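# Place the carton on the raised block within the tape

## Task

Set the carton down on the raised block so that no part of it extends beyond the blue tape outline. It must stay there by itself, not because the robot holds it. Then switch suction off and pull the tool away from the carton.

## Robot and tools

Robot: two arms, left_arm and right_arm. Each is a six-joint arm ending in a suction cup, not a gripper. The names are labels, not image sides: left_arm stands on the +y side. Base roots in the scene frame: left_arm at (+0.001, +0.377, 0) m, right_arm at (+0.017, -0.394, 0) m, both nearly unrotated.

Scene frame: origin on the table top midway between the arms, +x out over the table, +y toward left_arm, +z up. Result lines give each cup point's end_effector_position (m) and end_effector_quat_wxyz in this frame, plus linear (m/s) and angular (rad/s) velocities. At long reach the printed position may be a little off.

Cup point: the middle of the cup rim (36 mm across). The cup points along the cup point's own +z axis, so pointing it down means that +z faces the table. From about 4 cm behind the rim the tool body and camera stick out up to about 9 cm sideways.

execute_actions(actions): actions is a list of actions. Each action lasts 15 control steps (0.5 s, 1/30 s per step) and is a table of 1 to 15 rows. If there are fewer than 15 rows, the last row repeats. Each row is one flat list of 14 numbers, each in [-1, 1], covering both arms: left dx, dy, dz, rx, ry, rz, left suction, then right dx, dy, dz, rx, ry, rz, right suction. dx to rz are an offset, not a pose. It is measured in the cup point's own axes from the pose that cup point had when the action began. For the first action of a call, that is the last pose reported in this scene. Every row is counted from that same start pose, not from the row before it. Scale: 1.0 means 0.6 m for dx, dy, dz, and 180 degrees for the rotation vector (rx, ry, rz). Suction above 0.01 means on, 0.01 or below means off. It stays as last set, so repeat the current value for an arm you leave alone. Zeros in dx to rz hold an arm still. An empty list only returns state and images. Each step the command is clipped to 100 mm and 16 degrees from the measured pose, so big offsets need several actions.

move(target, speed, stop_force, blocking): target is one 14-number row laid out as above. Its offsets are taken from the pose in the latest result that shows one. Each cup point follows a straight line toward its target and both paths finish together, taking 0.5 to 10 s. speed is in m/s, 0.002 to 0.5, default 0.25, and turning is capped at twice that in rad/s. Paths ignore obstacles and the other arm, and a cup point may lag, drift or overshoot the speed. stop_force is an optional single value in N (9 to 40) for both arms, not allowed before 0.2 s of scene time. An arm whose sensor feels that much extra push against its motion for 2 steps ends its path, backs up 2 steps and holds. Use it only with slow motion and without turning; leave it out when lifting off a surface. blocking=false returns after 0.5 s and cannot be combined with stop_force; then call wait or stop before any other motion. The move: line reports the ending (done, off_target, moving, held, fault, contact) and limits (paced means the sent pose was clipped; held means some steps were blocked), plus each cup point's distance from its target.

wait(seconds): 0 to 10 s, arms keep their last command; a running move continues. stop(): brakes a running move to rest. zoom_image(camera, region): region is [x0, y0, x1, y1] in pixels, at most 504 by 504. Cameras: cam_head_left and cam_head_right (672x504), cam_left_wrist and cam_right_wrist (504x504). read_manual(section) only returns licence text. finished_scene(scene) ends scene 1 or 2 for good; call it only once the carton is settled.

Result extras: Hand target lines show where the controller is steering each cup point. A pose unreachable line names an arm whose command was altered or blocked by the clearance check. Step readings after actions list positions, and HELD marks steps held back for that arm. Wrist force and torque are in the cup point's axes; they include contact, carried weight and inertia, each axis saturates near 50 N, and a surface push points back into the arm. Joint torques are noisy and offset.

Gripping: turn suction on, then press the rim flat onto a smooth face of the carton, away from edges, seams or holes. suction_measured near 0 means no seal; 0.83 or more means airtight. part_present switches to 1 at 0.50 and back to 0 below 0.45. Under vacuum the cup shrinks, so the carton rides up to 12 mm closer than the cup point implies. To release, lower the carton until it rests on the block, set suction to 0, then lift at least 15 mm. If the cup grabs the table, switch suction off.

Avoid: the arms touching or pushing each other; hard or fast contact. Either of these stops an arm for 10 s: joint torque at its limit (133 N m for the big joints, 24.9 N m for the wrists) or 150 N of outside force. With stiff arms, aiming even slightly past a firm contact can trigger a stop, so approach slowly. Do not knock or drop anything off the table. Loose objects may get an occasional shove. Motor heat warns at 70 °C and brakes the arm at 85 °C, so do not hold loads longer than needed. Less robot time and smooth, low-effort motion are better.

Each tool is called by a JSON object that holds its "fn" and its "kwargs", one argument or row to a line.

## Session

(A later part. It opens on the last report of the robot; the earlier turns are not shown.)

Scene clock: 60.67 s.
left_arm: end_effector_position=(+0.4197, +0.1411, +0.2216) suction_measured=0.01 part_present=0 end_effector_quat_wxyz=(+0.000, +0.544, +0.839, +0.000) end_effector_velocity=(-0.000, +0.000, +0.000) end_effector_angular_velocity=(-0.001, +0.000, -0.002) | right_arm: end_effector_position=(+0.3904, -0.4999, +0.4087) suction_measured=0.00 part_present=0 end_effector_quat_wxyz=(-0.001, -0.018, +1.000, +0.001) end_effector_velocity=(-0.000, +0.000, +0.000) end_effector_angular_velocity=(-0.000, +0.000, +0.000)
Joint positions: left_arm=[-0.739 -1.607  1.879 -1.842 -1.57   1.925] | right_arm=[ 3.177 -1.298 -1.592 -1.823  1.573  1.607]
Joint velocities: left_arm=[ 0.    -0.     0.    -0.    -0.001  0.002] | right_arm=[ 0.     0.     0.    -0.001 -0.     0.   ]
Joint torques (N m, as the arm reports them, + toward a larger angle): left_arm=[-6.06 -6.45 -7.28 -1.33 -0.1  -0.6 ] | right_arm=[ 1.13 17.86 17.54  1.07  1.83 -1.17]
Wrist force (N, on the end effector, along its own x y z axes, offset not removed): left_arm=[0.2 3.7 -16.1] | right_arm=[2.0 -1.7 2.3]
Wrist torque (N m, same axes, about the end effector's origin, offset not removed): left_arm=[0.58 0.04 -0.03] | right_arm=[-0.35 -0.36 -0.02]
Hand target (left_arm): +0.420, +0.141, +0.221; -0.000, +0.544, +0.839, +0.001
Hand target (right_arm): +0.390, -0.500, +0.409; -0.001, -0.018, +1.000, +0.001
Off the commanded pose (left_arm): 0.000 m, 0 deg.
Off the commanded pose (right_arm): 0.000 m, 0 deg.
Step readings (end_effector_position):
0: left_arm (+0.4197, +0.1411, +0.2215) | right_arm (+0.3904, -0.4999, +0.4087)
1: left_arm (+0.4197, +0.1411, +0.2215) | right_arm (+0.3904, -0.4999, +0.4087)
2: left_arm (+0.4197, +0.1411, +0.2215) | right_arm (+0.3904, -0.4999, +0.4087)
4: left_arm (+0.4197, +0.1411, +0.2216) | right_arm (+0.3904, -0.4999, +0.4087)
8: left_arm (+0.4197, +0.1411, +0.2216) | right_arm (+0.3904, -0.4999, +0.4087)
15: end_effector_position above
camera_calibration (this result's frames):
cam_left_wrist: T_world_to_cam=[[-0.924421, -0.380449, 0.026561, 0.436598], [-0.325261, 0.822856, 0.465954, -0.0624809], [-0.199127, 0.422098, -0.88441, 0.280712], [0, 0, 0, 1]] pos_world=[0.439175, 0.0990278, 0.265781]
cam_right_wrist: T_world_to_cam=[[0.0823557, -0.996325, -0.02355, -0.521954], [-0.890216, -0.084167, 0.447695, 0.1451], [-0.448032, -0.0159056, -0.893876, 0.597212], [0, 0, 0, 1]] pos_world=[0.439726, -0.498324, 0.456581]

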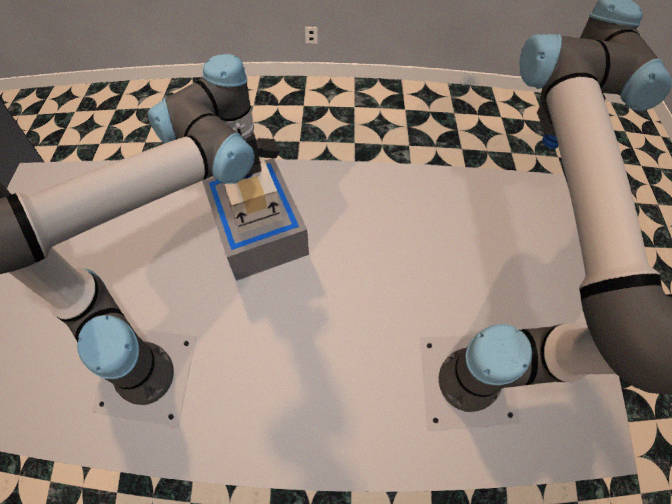

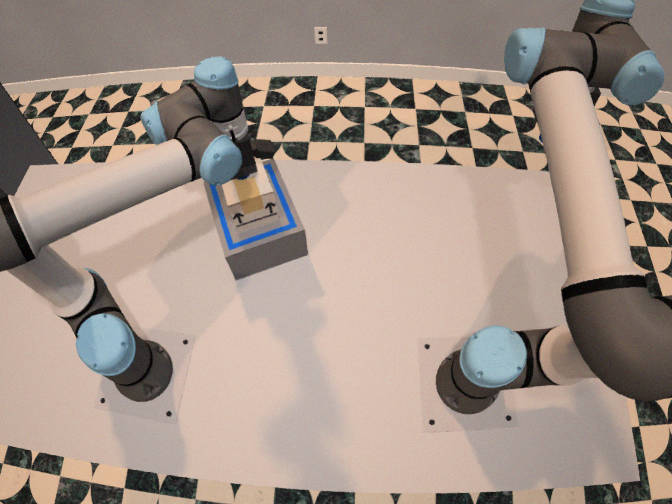

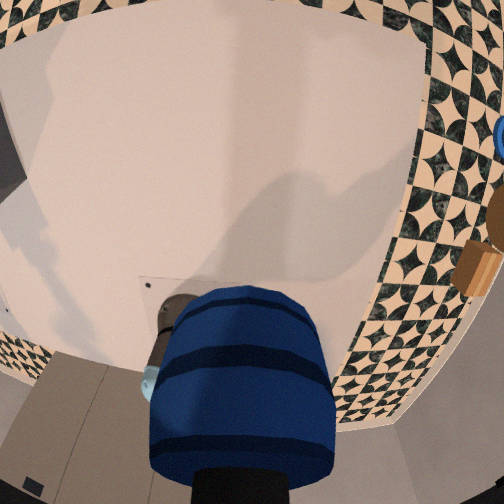

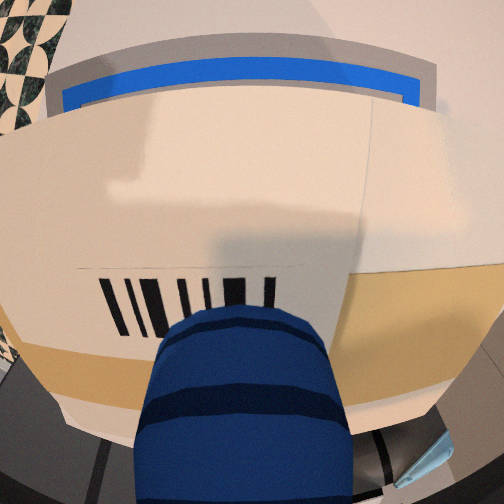

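{"fn": "move", "kwargs": {
  "target": [0,0,-0.3,0,0,0,0, 0,0,0,0,0,0,0],
  "speed": 0.35
}}

Scene clock: 63.47 s.
left_arm: end_effector_position=(+0.4196, +0.1411, +0.4013) suction_measured=0.01 part_present=0 end_effector_quat_wxyz=(+0.000, +0.544, +0.839, +0.000) end_effector_velocity=(+0.000, +0.000, +0.002) end_effector_angular_velocity=(+0.002, +0.002, -0.000) | right_arm: end_effector_position=(+0.3904, -0.4999, +0.4087) suction_measured=0.00 part_present=0 end_effector_quat_wxyz=(-0.001, -0.018, +1.000, +0.001) end_effector_velocity=(-0.000, -0.000, +0.000) end_effector_angular_velocity=(+0.000, -0.000, -0.001)
Joint positions: left_arm=[-0.739 -1.625  1.432 -1.379 -1.57   1.925] | right_arm=[ 3.177 -1.298 -1.592 -1.823  1.573  1.607]
Joint velocities: left_arm=[ 0.001  0.004 -0.011  0.01  -0.     0.002] | right_arm=[-0.001 -0.     0.    -0.     0.    -0.   ]
Joint torques (N m, as the arm reports them, + toward a larger angle): left_arm=[  8.19  -8.17 -40.13  -0.47  -1.26   1.3 ] | right_arm=[ 1.94 17.89 17.43  0.84  1.94 -1.24]
Wrist force (N, on the end effector, along its own x y z axes, offset not removed): left_arm=[-1.8 -3.0 0.5] | right_arm=[2.1 -0.9 -2.2]
Wrist torque (N m, same axes, about the end effector's origin, offset not removed): left_arm=[-0.52 0.28 0.17] | right_arm=[-0.20 -0.27 0.08]
Hand target (left_arm): +0.420, +0.141, +0.402; +0.000, +0.544, +0.839, +0.000
Hand target (right_arm): +0.390, -0.500, +0.409; -0.001, -0.018, +1.000, +0.001
Off the commanded pose (left_arm): 0.000 m, 0 deg.
Off the commanded pose (right_arm): 0.000 m, 0 deg.
move: done
camera_calibration (this result's frames):
cam_left_wrist: T_world_to_cam=[[-0.924435, -0.380427, 0.0263643, 0.431821], [-0.3254, 0.822988, 0.465623, -0.146147], [-0.198833, 0.421859, -0.88459, 0.439573], [0, 0, 0, 1]] pos_world=[0.439036, 0.099116, 0.445507]
cam_right_wrist: T_world_to_cam=[[0.0823557, -0.996325, -0.02355, -0.521954], [-0.890216, -0.084167, 0.447695, 0.1451], [-0.448031, -0.0159056, -0.893876, 0.597212], [0, 0, 0, 1]] pos_world=[0.439726, -0.498324, 0.456582]

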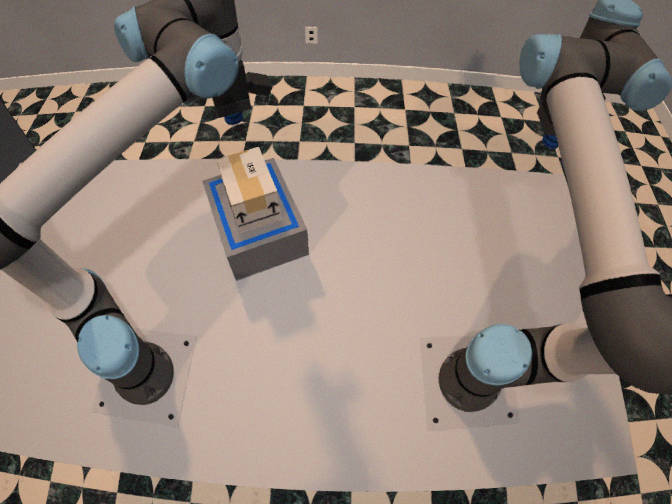

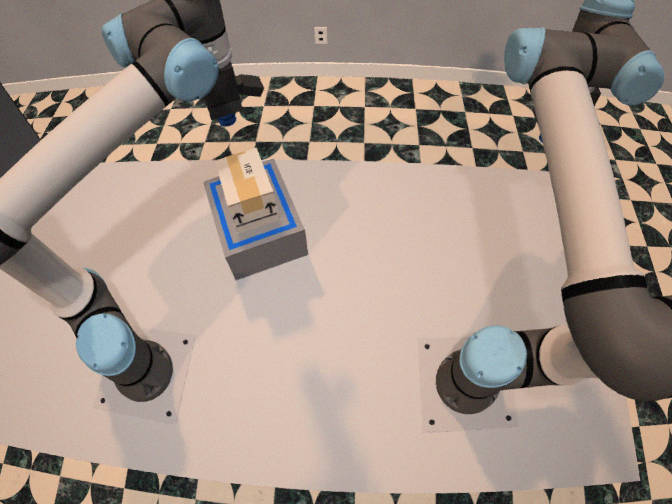

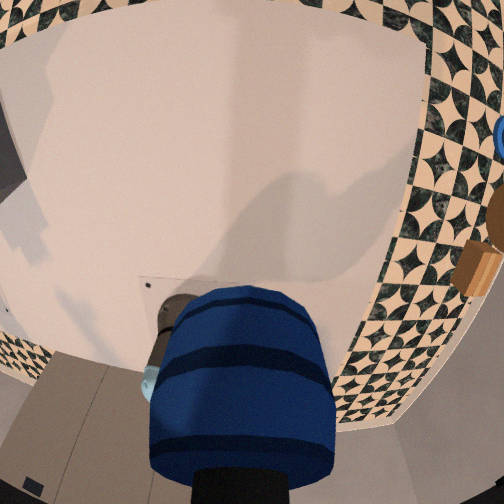

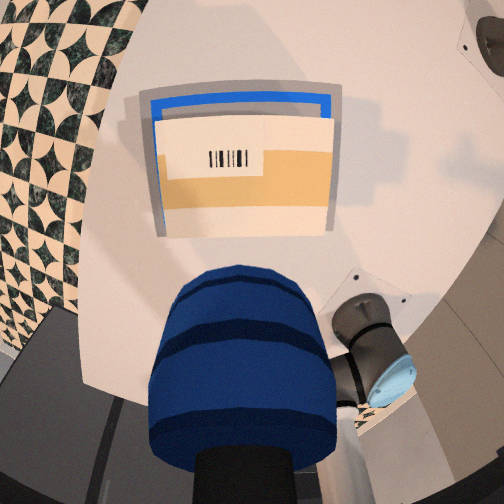

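{"fn": "finished_scene", "kwargs": {
  "scene": 1
}}

The scene is finished: the task was done.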